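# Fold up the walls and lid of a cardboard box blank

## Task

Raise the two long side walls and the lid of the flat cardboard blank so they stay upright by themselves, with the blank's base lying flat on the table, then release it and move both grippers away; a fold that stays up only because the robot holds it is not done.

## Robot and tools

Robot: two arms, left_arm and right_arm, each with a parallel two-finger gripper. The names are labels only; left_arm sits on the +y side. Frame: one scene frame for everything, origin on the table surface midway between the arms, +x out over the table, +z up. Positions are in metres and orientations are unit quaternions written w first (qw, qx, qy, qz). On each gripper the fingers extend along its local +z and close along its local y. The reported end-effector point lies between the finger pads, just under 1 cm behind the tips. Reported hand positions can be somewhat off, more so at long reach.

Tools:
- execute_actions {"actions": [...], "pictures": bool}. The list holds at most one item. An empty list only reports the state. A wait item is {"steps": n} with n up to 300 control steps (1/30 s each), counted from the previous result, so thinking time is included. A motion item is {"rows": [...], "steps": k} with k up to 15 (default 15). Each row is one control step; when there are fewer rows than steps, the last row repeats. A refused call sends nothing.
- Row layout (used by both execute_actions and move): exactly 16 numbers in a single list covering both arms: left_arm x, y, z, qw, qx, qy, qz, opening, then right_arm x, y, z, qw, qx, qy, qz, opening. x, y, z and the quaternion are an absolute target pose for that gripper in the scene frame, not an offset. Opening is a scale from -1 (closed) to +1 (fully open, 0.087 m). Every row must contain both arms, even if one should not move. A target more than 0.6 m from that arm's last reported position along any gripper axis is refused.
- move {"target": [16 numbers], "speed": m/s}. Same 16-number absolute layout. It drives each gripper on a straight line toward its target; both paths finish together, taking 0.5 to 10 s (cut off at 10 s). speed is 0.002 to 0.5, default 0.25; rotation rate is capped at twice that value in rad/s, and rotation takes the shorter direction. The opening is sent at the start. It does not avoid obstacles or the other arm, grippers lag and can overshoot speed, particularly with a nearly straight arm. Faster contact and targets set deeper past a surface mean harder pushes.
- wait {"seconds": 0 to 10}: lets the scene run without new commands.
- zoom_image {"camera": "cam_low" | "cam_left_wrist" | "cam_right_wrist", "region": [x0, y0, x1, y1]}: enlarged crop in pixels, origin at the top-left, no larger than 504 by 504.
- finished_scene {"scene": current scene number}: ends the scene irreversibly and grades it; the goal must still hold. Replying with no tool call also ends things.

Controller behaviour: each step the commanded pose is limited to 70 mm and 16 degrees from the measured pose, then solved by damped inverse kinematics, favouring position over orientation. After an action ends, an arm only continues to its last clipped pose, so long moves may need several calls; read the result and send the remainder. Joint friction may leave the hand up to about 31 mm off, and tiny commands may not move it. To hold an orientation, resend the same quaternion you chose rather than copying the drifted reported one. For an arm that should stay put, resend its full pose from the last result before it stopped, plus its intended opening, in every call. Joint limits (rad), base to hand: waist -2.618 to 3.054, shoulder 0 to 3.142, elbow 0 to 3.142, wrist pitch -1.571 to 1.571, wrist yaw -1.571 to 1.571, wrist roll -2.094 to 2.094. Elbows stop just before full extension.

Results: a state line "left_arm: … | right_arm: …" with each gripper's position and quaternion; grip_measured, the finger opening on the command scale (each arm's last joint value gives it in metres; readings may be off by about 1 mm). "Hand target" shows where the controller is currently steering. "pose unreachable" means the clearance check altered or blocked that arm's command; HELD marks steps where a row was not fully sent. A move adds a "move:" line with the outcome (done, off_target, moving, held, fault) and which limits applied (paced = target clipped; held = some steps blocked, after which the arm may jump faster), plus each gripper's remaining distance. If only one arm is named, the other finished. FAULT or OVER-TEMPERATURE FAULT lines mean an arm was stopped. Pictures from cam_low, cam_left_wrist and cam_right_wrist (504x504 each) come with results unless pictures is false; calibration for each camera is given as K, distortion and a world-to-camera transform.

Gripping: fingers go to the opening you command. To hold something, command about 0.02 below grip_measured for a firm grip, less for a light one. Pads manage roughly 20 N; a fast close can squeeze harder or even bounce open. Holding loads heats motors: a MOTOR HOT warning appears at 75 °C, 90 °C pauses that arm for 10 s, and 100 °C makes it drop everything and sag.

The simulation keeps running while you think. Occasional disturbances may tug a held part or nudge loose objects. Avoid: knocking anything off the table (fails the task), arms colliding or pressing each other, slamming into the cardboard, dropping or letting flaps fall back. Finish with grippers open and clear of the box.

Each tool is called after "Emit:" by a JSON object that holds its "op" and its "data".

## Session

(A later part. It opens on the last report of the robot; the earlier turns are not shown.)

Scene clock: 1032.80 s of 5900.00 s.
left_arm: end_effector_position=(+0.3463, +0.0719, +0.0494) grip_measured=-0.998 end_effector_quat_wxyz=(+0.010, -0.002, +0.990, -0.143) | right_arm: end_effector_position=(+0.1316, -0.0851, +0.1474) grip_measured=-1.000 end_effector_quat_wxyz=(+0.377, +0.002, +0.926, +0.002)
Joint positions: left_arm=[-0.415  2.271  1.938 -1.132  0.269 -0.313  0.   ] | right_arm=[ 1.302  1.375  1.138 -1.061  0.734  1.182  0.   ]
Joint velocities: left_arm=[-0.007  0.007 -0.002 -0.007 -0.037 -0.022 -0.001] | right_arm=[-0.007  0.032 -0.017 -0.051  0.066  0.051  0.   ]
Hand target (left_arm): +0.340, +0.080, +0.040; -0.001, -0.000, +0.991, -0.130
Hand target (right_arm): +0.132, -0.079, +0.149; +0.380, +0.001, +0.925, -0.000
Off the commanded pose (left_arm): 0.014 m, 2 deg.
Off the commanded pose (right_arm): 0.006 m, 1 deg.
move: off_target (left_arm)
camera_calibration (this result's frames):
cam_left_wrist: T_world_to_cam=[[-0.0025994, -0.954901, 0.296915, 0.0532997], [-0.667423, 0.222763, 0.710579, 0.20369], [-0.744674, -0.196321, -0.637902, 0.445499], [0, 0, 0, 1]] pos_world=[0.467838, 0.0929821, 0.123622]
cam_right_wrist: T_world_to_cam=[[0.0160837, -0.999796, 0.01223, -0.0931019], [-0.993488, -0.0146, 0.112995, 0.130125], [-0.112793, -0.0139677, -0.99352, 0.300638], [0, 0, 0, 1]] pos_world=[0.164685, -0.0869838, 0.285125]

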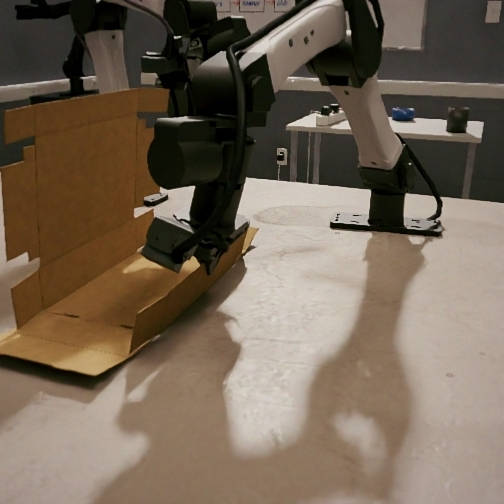

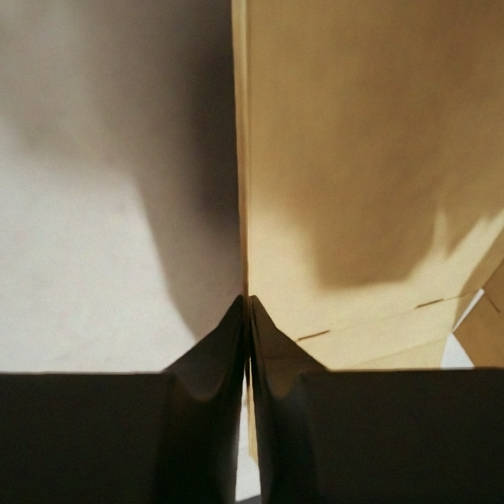

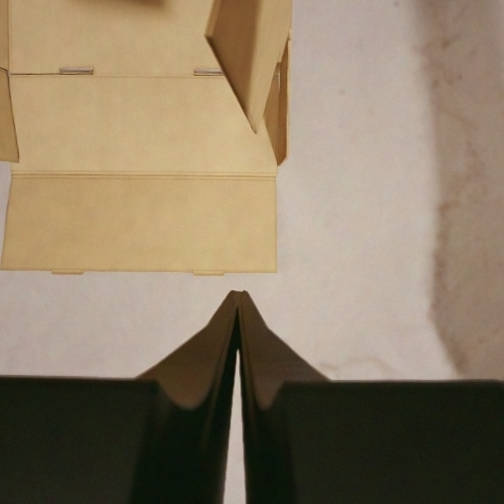

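Vertical. Release.

Emit:
{"op": "move", "data": {"target": [0.346,0.072,0.05,0,0,0.991,-0.13,1,0.10,-0.25,0.2,0.383,0,0.924,0,-1], "speed": 0.1}}

Emit:
{"op": "move", "data": {"target": [0.34,0.11,0.16,0,0,0.991,-0.13,1,0.10,-0.25,0.2,0.383,0,0.924,0,-1], "speed": 0.06}}

Emit:
{"op": "move", "data": {"target": [0.2,0.3,0.2,0,0,0.991,-0.13,1,0.10,-0.25,0.2,0.383,0,0.924,0,-1]}}

Scene clock: 1043.43 s of 5900.00 s.
left_arm: end_effector_position=(+0.3454, +0.0746, +0.0491) grip_measured=+0.980 end_effector_quat_wxyz=(+0.003, -0.003, +0.991, -0.134) | right_arm: end_effector_position=(+0.0985, -0.2442, +0.1978) grip_measured=-1.000 end_effector_quat_wxyz=(+0.385, -0.001, +0.923, +0.001)
Joint positions: left_arm=[-0.415  2.285  1.963 -1.163  0.255 -0.313  0.087] | right_arm=[ 1.167  0.768  1.034 -1.442  0.704  1.001  0.   ]
Joint velocities: left_arm=[-0.007 -0.002  0.007  0.007 -0.139 -0.051  0.   ] | right_arm=[ 0.002  0.002 -0.012 -0.051 -0.022 -0.051  0.   ]
Hand target (left_arm): +0.346, +0.072, +0.050; +0.000, -0.000, +0.991, -0.130
Hand target (right_arm): +0.097, -0.249, +0.198; +0.384, -0.000, +0.923, +0.000
Off the commanded pose (left_arm): 0.003 m, 1 deg.
Off the commanded pose (right_arm): 0.006 m, 0 deg.
After step 90, 5.40 s passed at rest.
move: done
camera_calibration (this result's frames):
cam_left_wrist: T_world_to_cam=[[0.00308255, -0.96046, 0.278401, 0.055356], [-0.656767, 0.207996, 0.724841, 0.199378], [-0.754087, -0.185079, -0.630158, 0.447194], [0, 0, 0, 1]] pos_world=[0.467997, 0.0944634, 0.121874]
cam_right_wrist: T_world_to_cam=[[0.019188, -0.999685, 0.0161701, -0.253278], [-0.995166, -0.0175381, 0.0966333, 0.0919022], [-0.0963193, -0.0179461, -0.995189, 0.342438], [0, 0, 0, 1]] pos_world=[0.129301, -0.245441, 0.336005]

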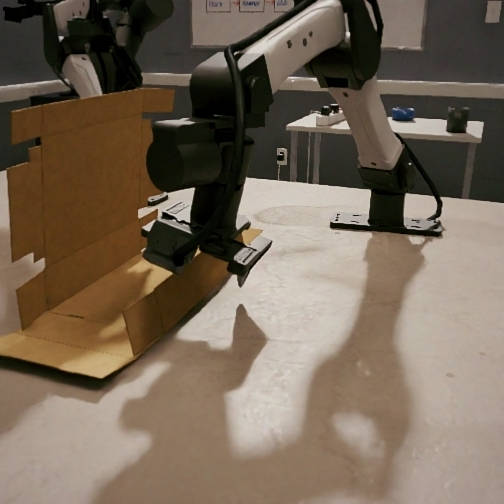

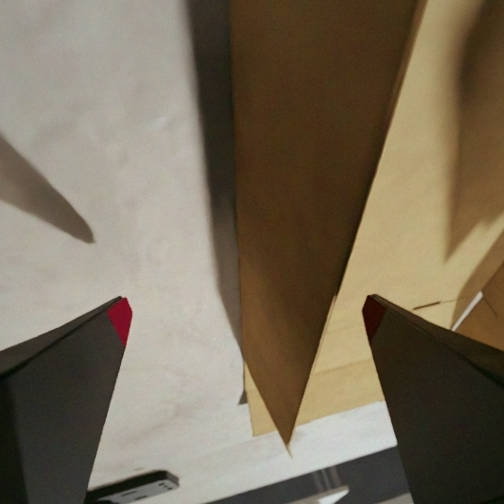

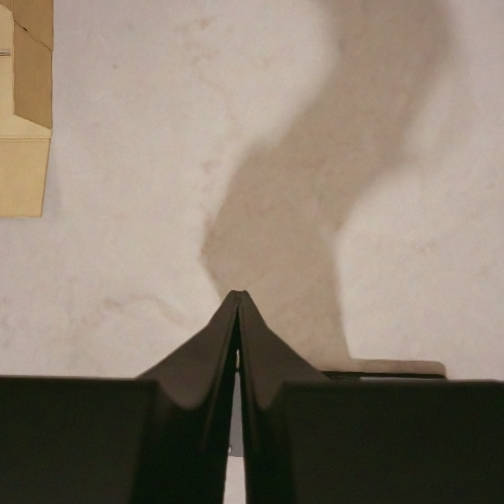

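Scene clock: 1045.73 s of 5900.00 s.
left_arm: end_effector_position=(+0.3382, +0.1059, +0.1438) grip_measured=+0.980 end_effector_quat_wxyz=(-0.001, -0.004, +0.991, -0.130) | right_arm: end_effector_position=(+0.0992, -0.2495, +0.1965) grip_measured=-1.000 end_effector_quat_wxyz=(+0.379, -0.006, +0.925, -0.011)
Joint positions: left_arm=[-0.352  2.276  2.327 -1.561  0.255 -0.25   0.087] | right_arm=[ 1.128  0.768  1.034 -1.442  0.688  0.954  0.   ]
Joint velocities: left_arm=[-0.007 -0.002  0.007 -0.037  0.066 -0.007 -0.   ] | right_arm=[ 0.002  0.017 -0.022  0.007  0.007 -0.037  0.   ]
Hand target (left_arm): +0.337, +0.111, +0.159; +0.013, -0.002, +0.991, -0.134
Hand target (right_arm): +0.100, -0.250, +0.200; +0.384, -0.000, +0.924, -0.000
Off the commanded pose (left_arm): 0.017 m, 1 deg.
Off the commanded pose (right_arm): 0.004 m, 2 deg.
joint sent to its limit (left arm) — the command would take joint 4 (wrist pitch) past its lower limit, so that joint was sent only as far as its limit.
move: off_target (left_arm)
camera_calibration (this result's frames):
cam_left_wrist: T_world_to_cam=[[0.00622892, -0.962308, 0.271891, 0.0591584], [-0.65136, 0.202399, 0.731276, 0.117397], [-0.758743, -0.181654, -0.625548, 0.507743], [0, 0, 0, 1]] pos_world=[0.461346, 0.125401, 0.215683]
cam_right_wrist: T_world_to_cam=[[0.0200356, -0.998892, 0.0425801, -0.263709], [-0.993775, -0.0152286, 0.110361, 0.090367], [-0.10959, -0.0445262, -0.992979, 0.335447], [0, 0, 0, 1]] pos_world=[0.13185, -0.247104, 0.334347]

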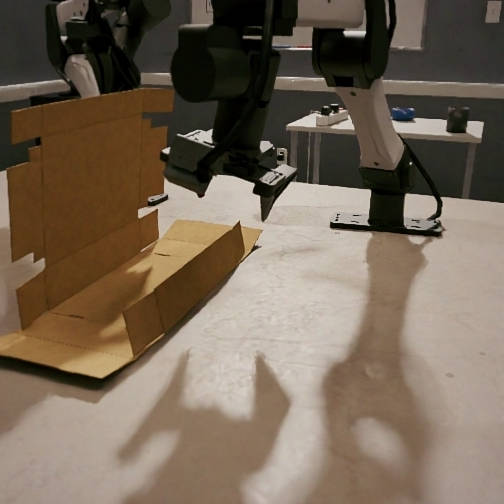

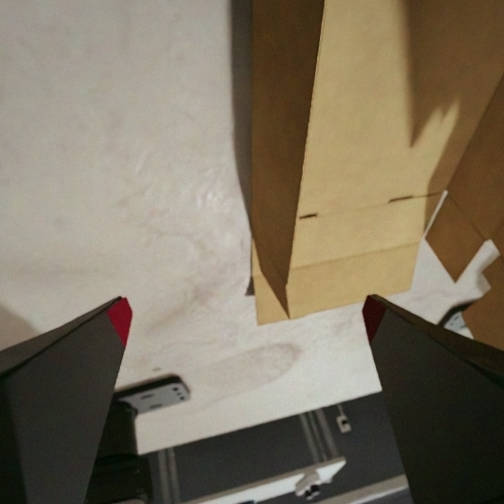

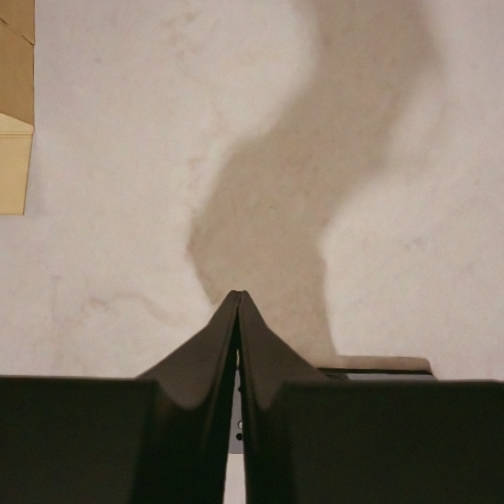

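Scene clock: 1047.33 s of 5900.00 s.
left_arm: end_effector_position=(+0.2106, +0.3005, +0.1964) grip_measured=+0.980 end_effector_quat_wxyz=(+0.055, -0.009, +0.992, -0.112) | right_arm: end_effector_position=(+0.0990, -0.2495, +0.1964) grip_measured=-1.000 end_effector_quat_wxyz=(+0.378, -0.008, +0.926, -0.011)
Joint positions: left_arm=[ 0.187  1.668  1.704 -1.566  0.247  0.283  0.087] | right_arm=[ 1.128  0.768  1.034 -1.442  0.687  0.951  0.   ]
Joint velocities: left_arm=[-0.012 -0.002 -0.017  0.007  0.022  0.051 -0.   ] | right_arm=[-0.012 -0.002  0.002 -0.022 -0.022  0.037  0.   ]
Hand target (left_arm): +0.202, +0.300, +0.196; +0.046, -0.006, +0.993, -0.112
Hand target (right_arm): +0.100, -0.250, +0.200; +0.383, -0.000, +0.924, -0.000
Off the commanded pose (left_arm): 0.011 m, 7 deg.
Off the commanded pose (right_arm): 0.004 m, 2 deg.
joint sent to its limit (left arm) — the command would take joint 4 (wrist pitch) past its lower limit, so that joint was sent only as far as its limit.
move: off_target (left_arm)
camera_calibration (this result's frames):
cam_left_wrist: T_world_to_cam=[[0.00243968, -0.97171, 0.236164, 0.243538], [-0.732112, 0.159135, 0.662336, -0.0000956819], [-0.68118, -0.174514, -0.711012, 0.477509], [0, 0, 0, 1]] pos_world=[0.324606, 0.319995, 0.282063]
cam_right_wrist: T_world_to_cam=[[0.0228533, -0.998767, 0.0440627, -0.264215], [-0.993584, -0.0178074, 0.111686, 0.0892666], [-0.110764, -0.0463324, -0.992766, 0.334935], [0, 0, 0, 1]] pos_world=[0.131831, -0.246781, 0.334184]

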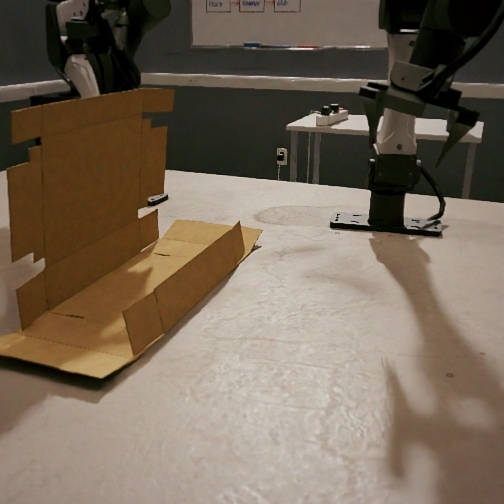

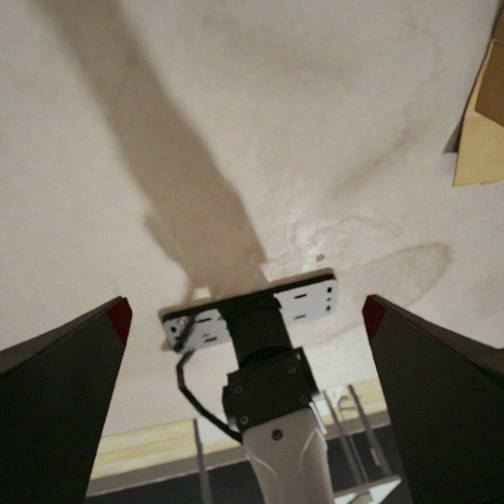

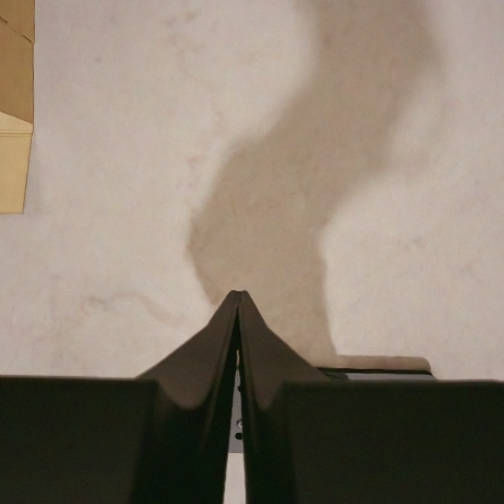

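Emit:
{"op": "move", "data": {"target": [0.36,0.01,0.13,0,0,0.991,-0.13,-1,0.17,-0.03,0.08,0.383,0,0.924,0,-1], "speed": 0.15}}

Emit:
{"op": "move", "data": {"target": [0.36,0.01,0.05,0,0,0.991,-0.13,-1,0.22,-0.03,0.005,0.383,0,0.924,0,-1], "speed": 0.06}}

Emit:
{"op": "move", "data": {"target": [0.36,0.12,0.04,0,0,0.991,-0.13,-1,0.22,-0.03,0.005,0.383,0,0.924,0,-1], "speed": 0.05}}

Scene clock: 1057.20 s of 5900.00 s.
left_arm: end_effector_position=(+0.3586, +0.0129, +0.1297) grip_measured=-1.000 end_effector_quat_wxyz=(+0.028, -0.002, +0.989, -0.147) | right_arm: end_effector_position=(+0.1714, -0.0433, +0.0785) grip_measured=-1.000 end_effector_quat_wxyz=(+0.375, -0.005, +0.927, -0.015)
Joint positions: left_arm=[-0.527  2.49   2.653 -1.562  0.248 -0.433  0.   ] | right_arm=[ 1.216  1.627  1.093 -0.726  0.715  1.07   0.   ]
Joint velocities: left_arm=[ 0.007 -0.007  0.002 -0.051 -0.022 -0.051  0.   ] | right_arm=[-0.002 -0.002 -0.022  0.007 -0.022 -0.037  0.   ]
Hand target (left_arm): +0.356, +0.010, +0.133; +0.025, -0.005, +0.988, -0.150
Hand target (right_arm): +0.174, -0.031, +0.084; +0.382, +0.000, +0.924, -0.000
Off the commanded pose (left_arm): 0.003 m, 4 deg.
Off the commanded pose (right_arm): 0.014 m, 2 deg.
joint sent to its limit (left arm) — the command would take joint 4 (wrist pitch) past its lower limit, so that joint was sent only as far as its limit.
After step 90, 4.13 s passed at rest.
move: off_target (left_arm, right_arm)
camera_calibration (this result's frames):
cam_left_wrist: T_world_to_cam=[[-0.00785826, -0.952498, 0.304443, -0.0259159], [-0.692793, 0.224732, 0.685225, 0.180353], [-0.721093, -0.205532, -0.66165, 0.489008], [0, 0, 0, 1]] pos_world=[0.477365, 0.0352908, 0.20786]
cam_right_wrist: T_world_to_cam=[[0.0162405, -0.998697, 0.048387, -0.0539775], [-0.992822, -0.0103723, 0.119148, 0.177625], [-0.118491, -0.0499748, -0.991697, 0.236515], [0, 0, 0, 1]] pos_world=[0.205251, -0.040245, 0.216]

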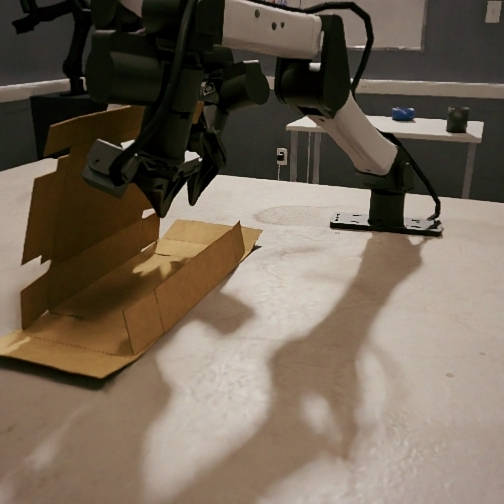

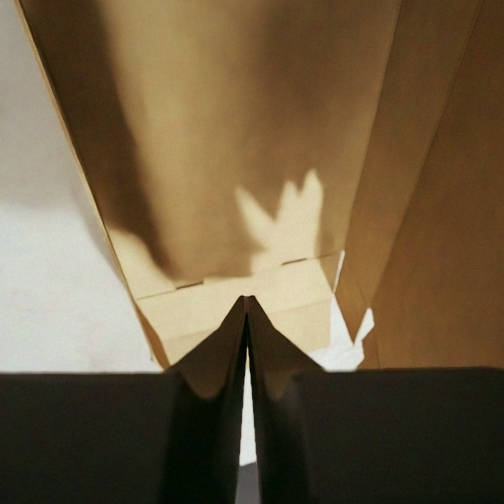

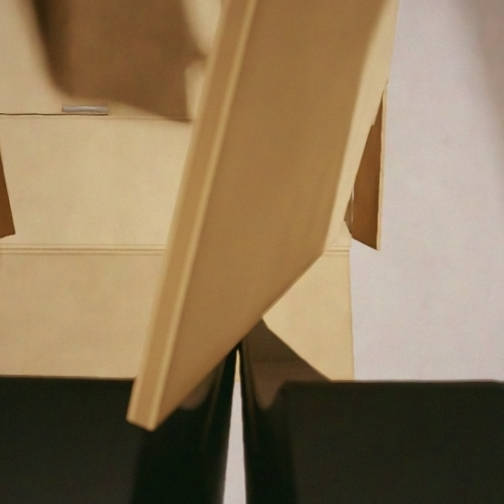

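Scene clock: 1059.13 s of 5900.00 s.
left_arm: end_effector_position=(+0.3654, +0.0100, +0.0604) grip_measured=-1.000 end_effector_quat_wxyz=(+0.007, -0.005, +0.990, -0.138) | right_arm: end_effector_position=(+0.2229, -0.0198, +0.0248) grip_measured=-1.000 end_effector_quat_wxyz=(+0.403, +0.004, +0.915, +0.015)
Joint positions: left_arm=[-0.527  2.49   2.368 -1.322  0.248 -0.433  0.   ] | right_arm=[ 1.112  1.795  1.007 -0.293  0.7    0.922  0.   ]
Joint velocities: left_arm=[-0.017 -0.007 -0.022  0.022 -0.081  0.007  0.   ] | right_arm=[-0.007 -0.017 -0.007 -0.022 -0.022 -0.007  0.   ]
Hand target (left_arm): +0.362, +0.009, +0.050; -0.001, -0.000, +0.992, -0.130
Hand target (right_arm): +0.220, -0.030, +0.007; +0.383, -0.000, +0.924, +0.000
Off the commanded pose (left_arm): 0.012 m, 1 deg.
Off the commanded pose (right_arm): 0.022 m, 3 deg.
move: off_target (left_arm, right_arm)
camera_calibration (this result's frames):
cam_left_wrist: T_world_to_cam=[[0.00496053, -0.957962, 0.286851, -0.0110798], [-0.663428, 0.211482, 0.717732, 0.220583], [-0.748224, -0.193866, -0.63449, 0.455637], [0, 0, 0, 1]] pos_world=[0.487315, 0.0310691, 0.133956]
cam_right_wrist: T_world_to_cam=[[0.0203139, -0.999723, -0.0119236, -0.0281094], [-0.998127, -0.020967, 0.0574746, 0.237864], [-0.0577087, 0.0107338, -0.998276, 0.178343], [0, 0, 0, 1]] pos_world=[0.248281, -0.0250286, 0.164029]

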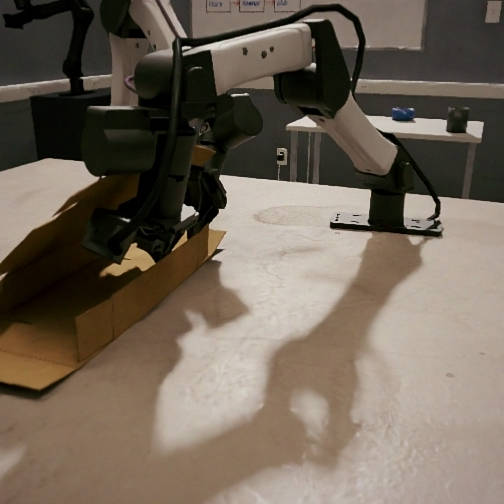

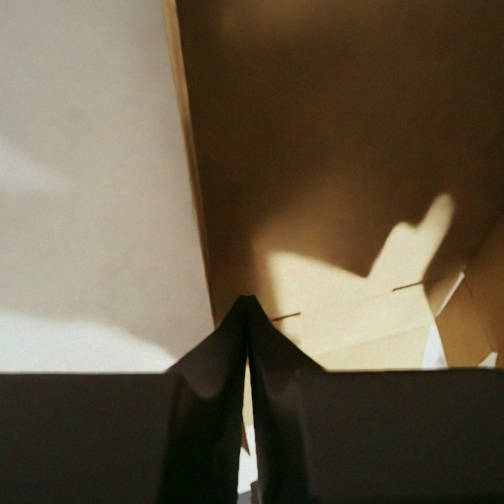

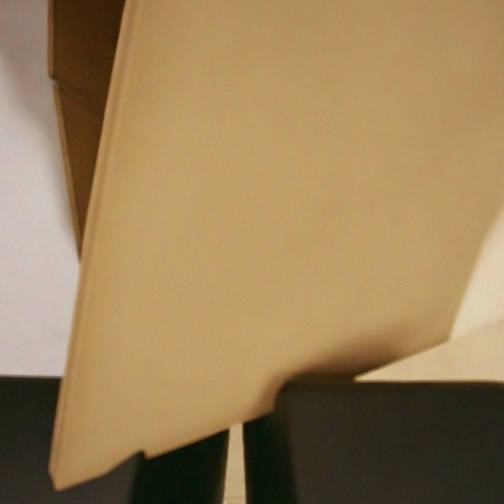

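Scene clock: 1061.67 s of 5900.00 s.
left_arm: end_effector_position=(+0.3617, +0.1024, +0.0474) grip_measured=-1.000 end_effector_quat_wxyz=(-0.004, -0.002, +0.988, -0.152) | right_arm: end_effector_position=(+0.2223, -0.0177, +0.0203) grip_measured=-1.000 end_effector_quat_wxyz=(+0.395, +0.004, +0.918, +0.019)
Joint positions: left_arm=[-0.332  2.341  2.043 -1.213  0.3   -0.227  0.   ] | right_arm=[ 1.107  1.806  1.007 -0.284  0.679  0.922  0.   ]
Joint velocities: left_arm=[-0.007  0.007 -0.002 -0.022 -0.037  0.022  0.   ] | right_arm=[ 0.012  0.017 -0.007  0.022 -0.051  0.022  0.   ]
Hand target (left_arm): +0.362, +0.120, +0.039; -0.000, -0.000, +0.992, -0.129
Hand target (right_arm): +0.220, -0.030, +0.006; +0.383, +0.000, +0.924, -0.000
Off the commanded pose (left_arm): 0.019 m, 3 deg.
Off the commanded pose (right_arm): 0.020 m, 3 deg.
move: off_target (left_arm, right_arm)
camera_calibration (this result's frames):
cam_left_wrist: T_world_to_cam=[[0.00321195, -0.949403, 0.314043, 0.0796568], [-0.647195, 0.23743, 0.724407, 0.199079], [-0.762318, -0.205574, -0.613686, 0.467781], [0, 0, 0, 1]] pos_world=[0.485185, 0.124523, 0.117841]
cam_right_wrist: T_world_to_cam=[[0.0251396, -0.999484, -0.0200045, -0.0269919], [-0.996924, -0.0265512, 0.0737442, 0.23687], [-0.0742373, 0.0180891, -0.997077, 0.177613], [0, 0, 0, 1]] pos_world=[0.250005, -0.0239017, 0.159086]

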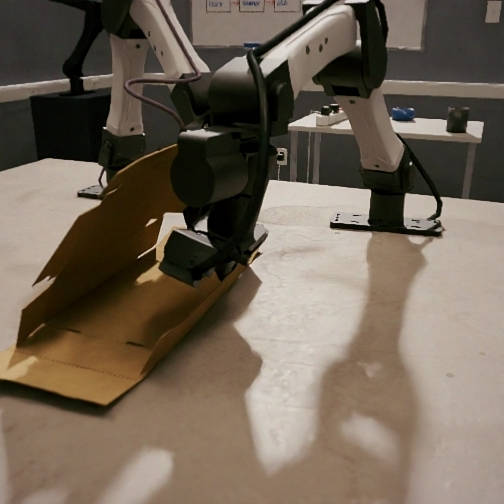

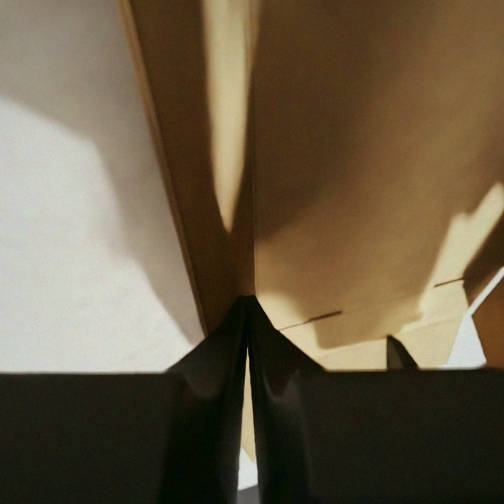

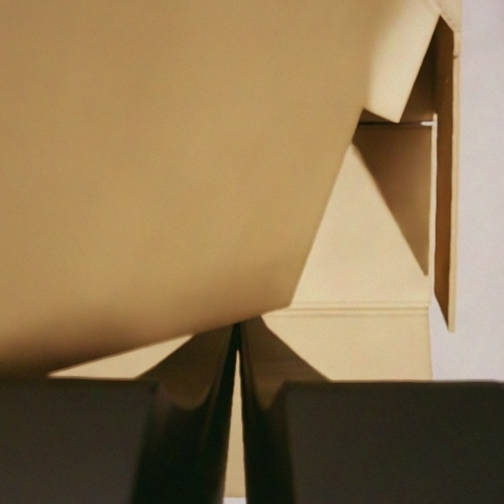

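Emit:
{"op": "move", "data": {"target": [0.36,0.09,0.14,0,0,0.991,-0.13,-1,0.10,-0.1,0.1,0.383,0,0.924,0,-1], "speed": 0.06}}

Emit:
{"op": "move", "data": {"target": [0.25,0.25,0.18,0,0,0.991,-0.13,1,0.10,-0.25,0.2,0.383,0,0.924,0,-1]}}

Scene clock: 1069.37 s of 5900.00 s.
left_arm: end_effector_position=(+0.3591, +0.0945, +0.1297) grip_measured=-1.000 end_effector_quat_wxyz=(+0.006, -0.003, +0.991, -0.136) | right_arm: end_effector_position=(+0.1002, -0.0998, +0.0916) grip_measured=-1.000 end_effector_quat_wxyz=(+0.376, -0.002, +0.926, -0.011)
Joint positions: left_arm=[-0.364  2.381  2.453 -1.562  0.261 -0.262  0.   ] | right_arm=[ 1.423  1.369  0.92  -0.987  0.762  1.347  0.   ]
Joint velocities: left_arm=[-0.007 -0.012 -0.002 -0.007 -0.022 -0.007  0.   ] | right_arm=[-0.012 -0.002 -0.002  0.007 -0.022  0.007  0.   ]
Hand target (left_arm): +0.357, +0.091, +0.139; +0.013, -0.002, +0.991, -0.135
Hand target (right_arm): +0.099, -0.099, +0.098; +0.381, +0.001, +0.925, -0.001
Off the commanded pose (left_arm): 0.011 m, 1 deg.
Off the commanded pose (right_arm): 0.008 m, 1 deg.
joint sent to its limit (left arm) — the command would take joint 4 (wrist pitch) past its lower limit, so that joint was sent only as far as its limit.
After step 90, 1.40 s passed at rest.
move: off_target (left_arm)
camera_calibration (this result's frames):
cam_left_wrist: T_world_to_cam=[[0.00245111, -0.959348, 0.282216, 0.0516321], [-0.66202, 0.209961, 0.719477, 0.148168], [-0.749483, -0.188596, -0.634592, 0.511212], [0, 0, 0, 1]] pos_world=[0.481108, 0.114836, 0.203236]
cam_right_wrist: T_world_to_cam=[[0.0126553, -0.999179, 0.0384945, -0.108582], [-0.993246, -0.00812115, 0.115741, 0.105324], [-0.115334, -0.0396992, -0.992533, 0.238976], [0, 0, 0, 1]] pos_world=[0.133549, -0.0981506, 0.229181]

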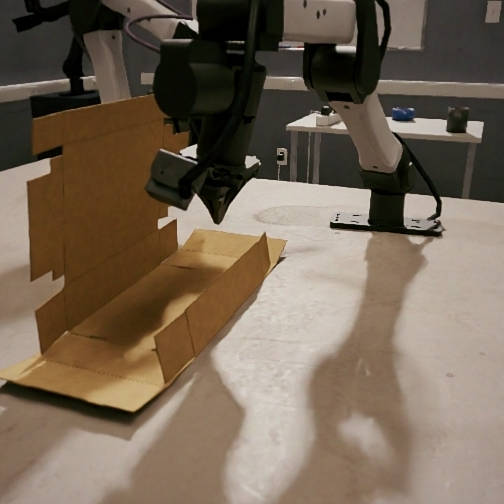

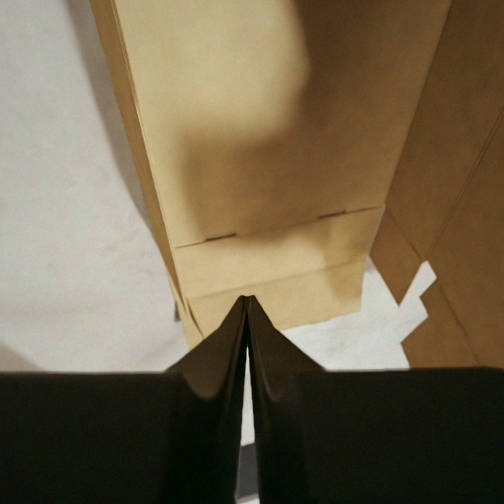

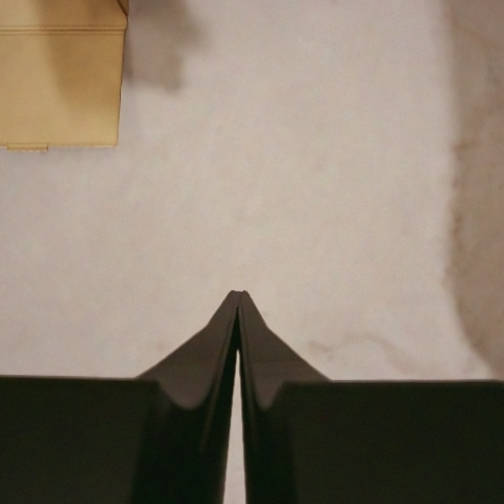

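Scene clock: 1070.87 s of 5900.00 s.
left_arm: end_effector_position=(+0.2619, +0.2502, +0.1758) grip_measured=+0.980 end_effector_quat_wxyz=(+0.012, -0.003, +0.992, -0.127) | right_arm: end_effector_position=(+0.0973, -0.2476, +0.1910) grip_measured=-1.000 end_effector_quat_wxyz=(+0.382, -0.005, +0.924, -0.008)
Joint positions: left_arm=[ 0.002  1.885  1.868 -1.561  0.255  0.116  0.087] | right_arm=[ 1.165  0.759  1.007 -1.441  0.704  0.997  0.   ]
Joint velocities: left_arm=[ 0.012  0.017 -0.012  0.051 -0.022 -0.037  0.001] | right_arm=[-0.007  0.002 -0.012 -0.066  0.007 -0.007  0.   ]
Hand target (left_arm): +0.252, +0.250, +0.178; +0.002, -0.000, +0.992, -0.128
Hand target (right_arm): +0.097, -0.250, +0.198; +0.384, -0.001, +0.923, +0.001
Off the commanded pose (left_arm): 0.013 m, 1 deg.
Off the commanded pose (right_arm): 0.010 m, 1 deg.
move: off_target (left_arm)
camera_calibration (this result's frames):
cam_left_wrist: T_world_to_cam=[[0.000524604, -0.964267, 0.264932, 0.192995], [-0.670486, 0.19622, 0.715504, 0.0243979], [-0.741922, -0.178009, -0.646424, 0.494419], [0, 0, 0, 1]] pos_world=[0.383078, 0.269322, 0.251017]
cam_right_wrist: T_world_to_cam=[[0.0206628, -0.999157, 0.0354868, -0.260268], [-0.994436, -0.0168721, 0.10398, 0.0899974], [-0.103294, -0.0374378, -0.993946, 0.3311], [0, 0, 0, 1]] pos_world=[0.129075, -0.246135, 0.328974]

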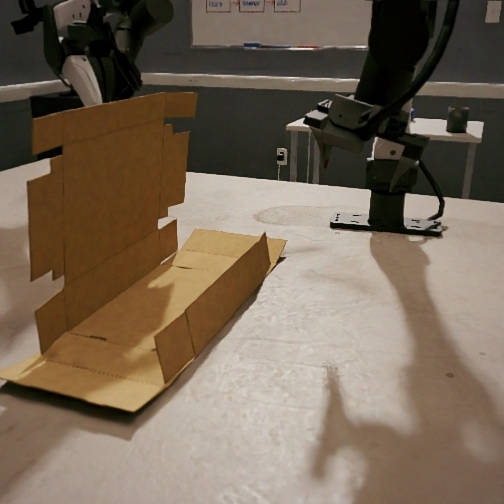

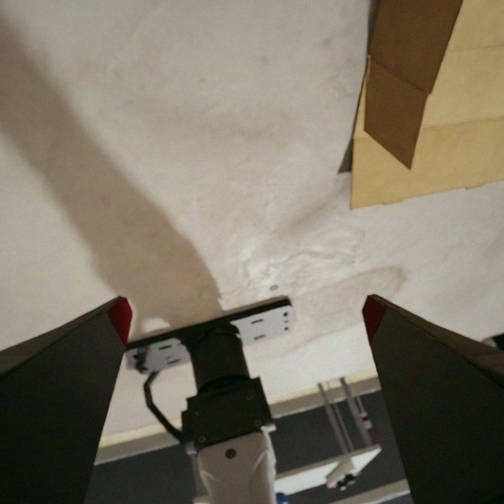

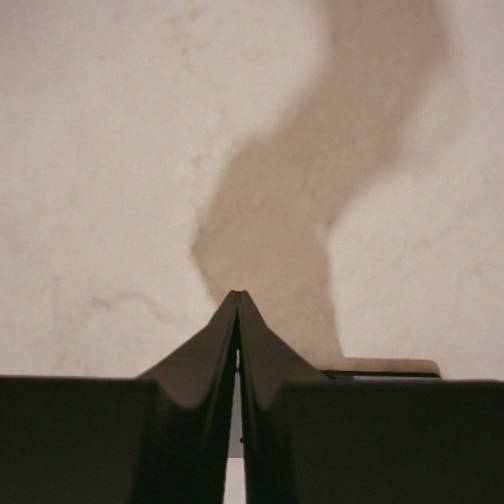

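Recovered; all standing near vertical. Accept.

Emit:
{"op": "finished_scene", "data": {"scene": 1}}

The scene is finished: the task was done.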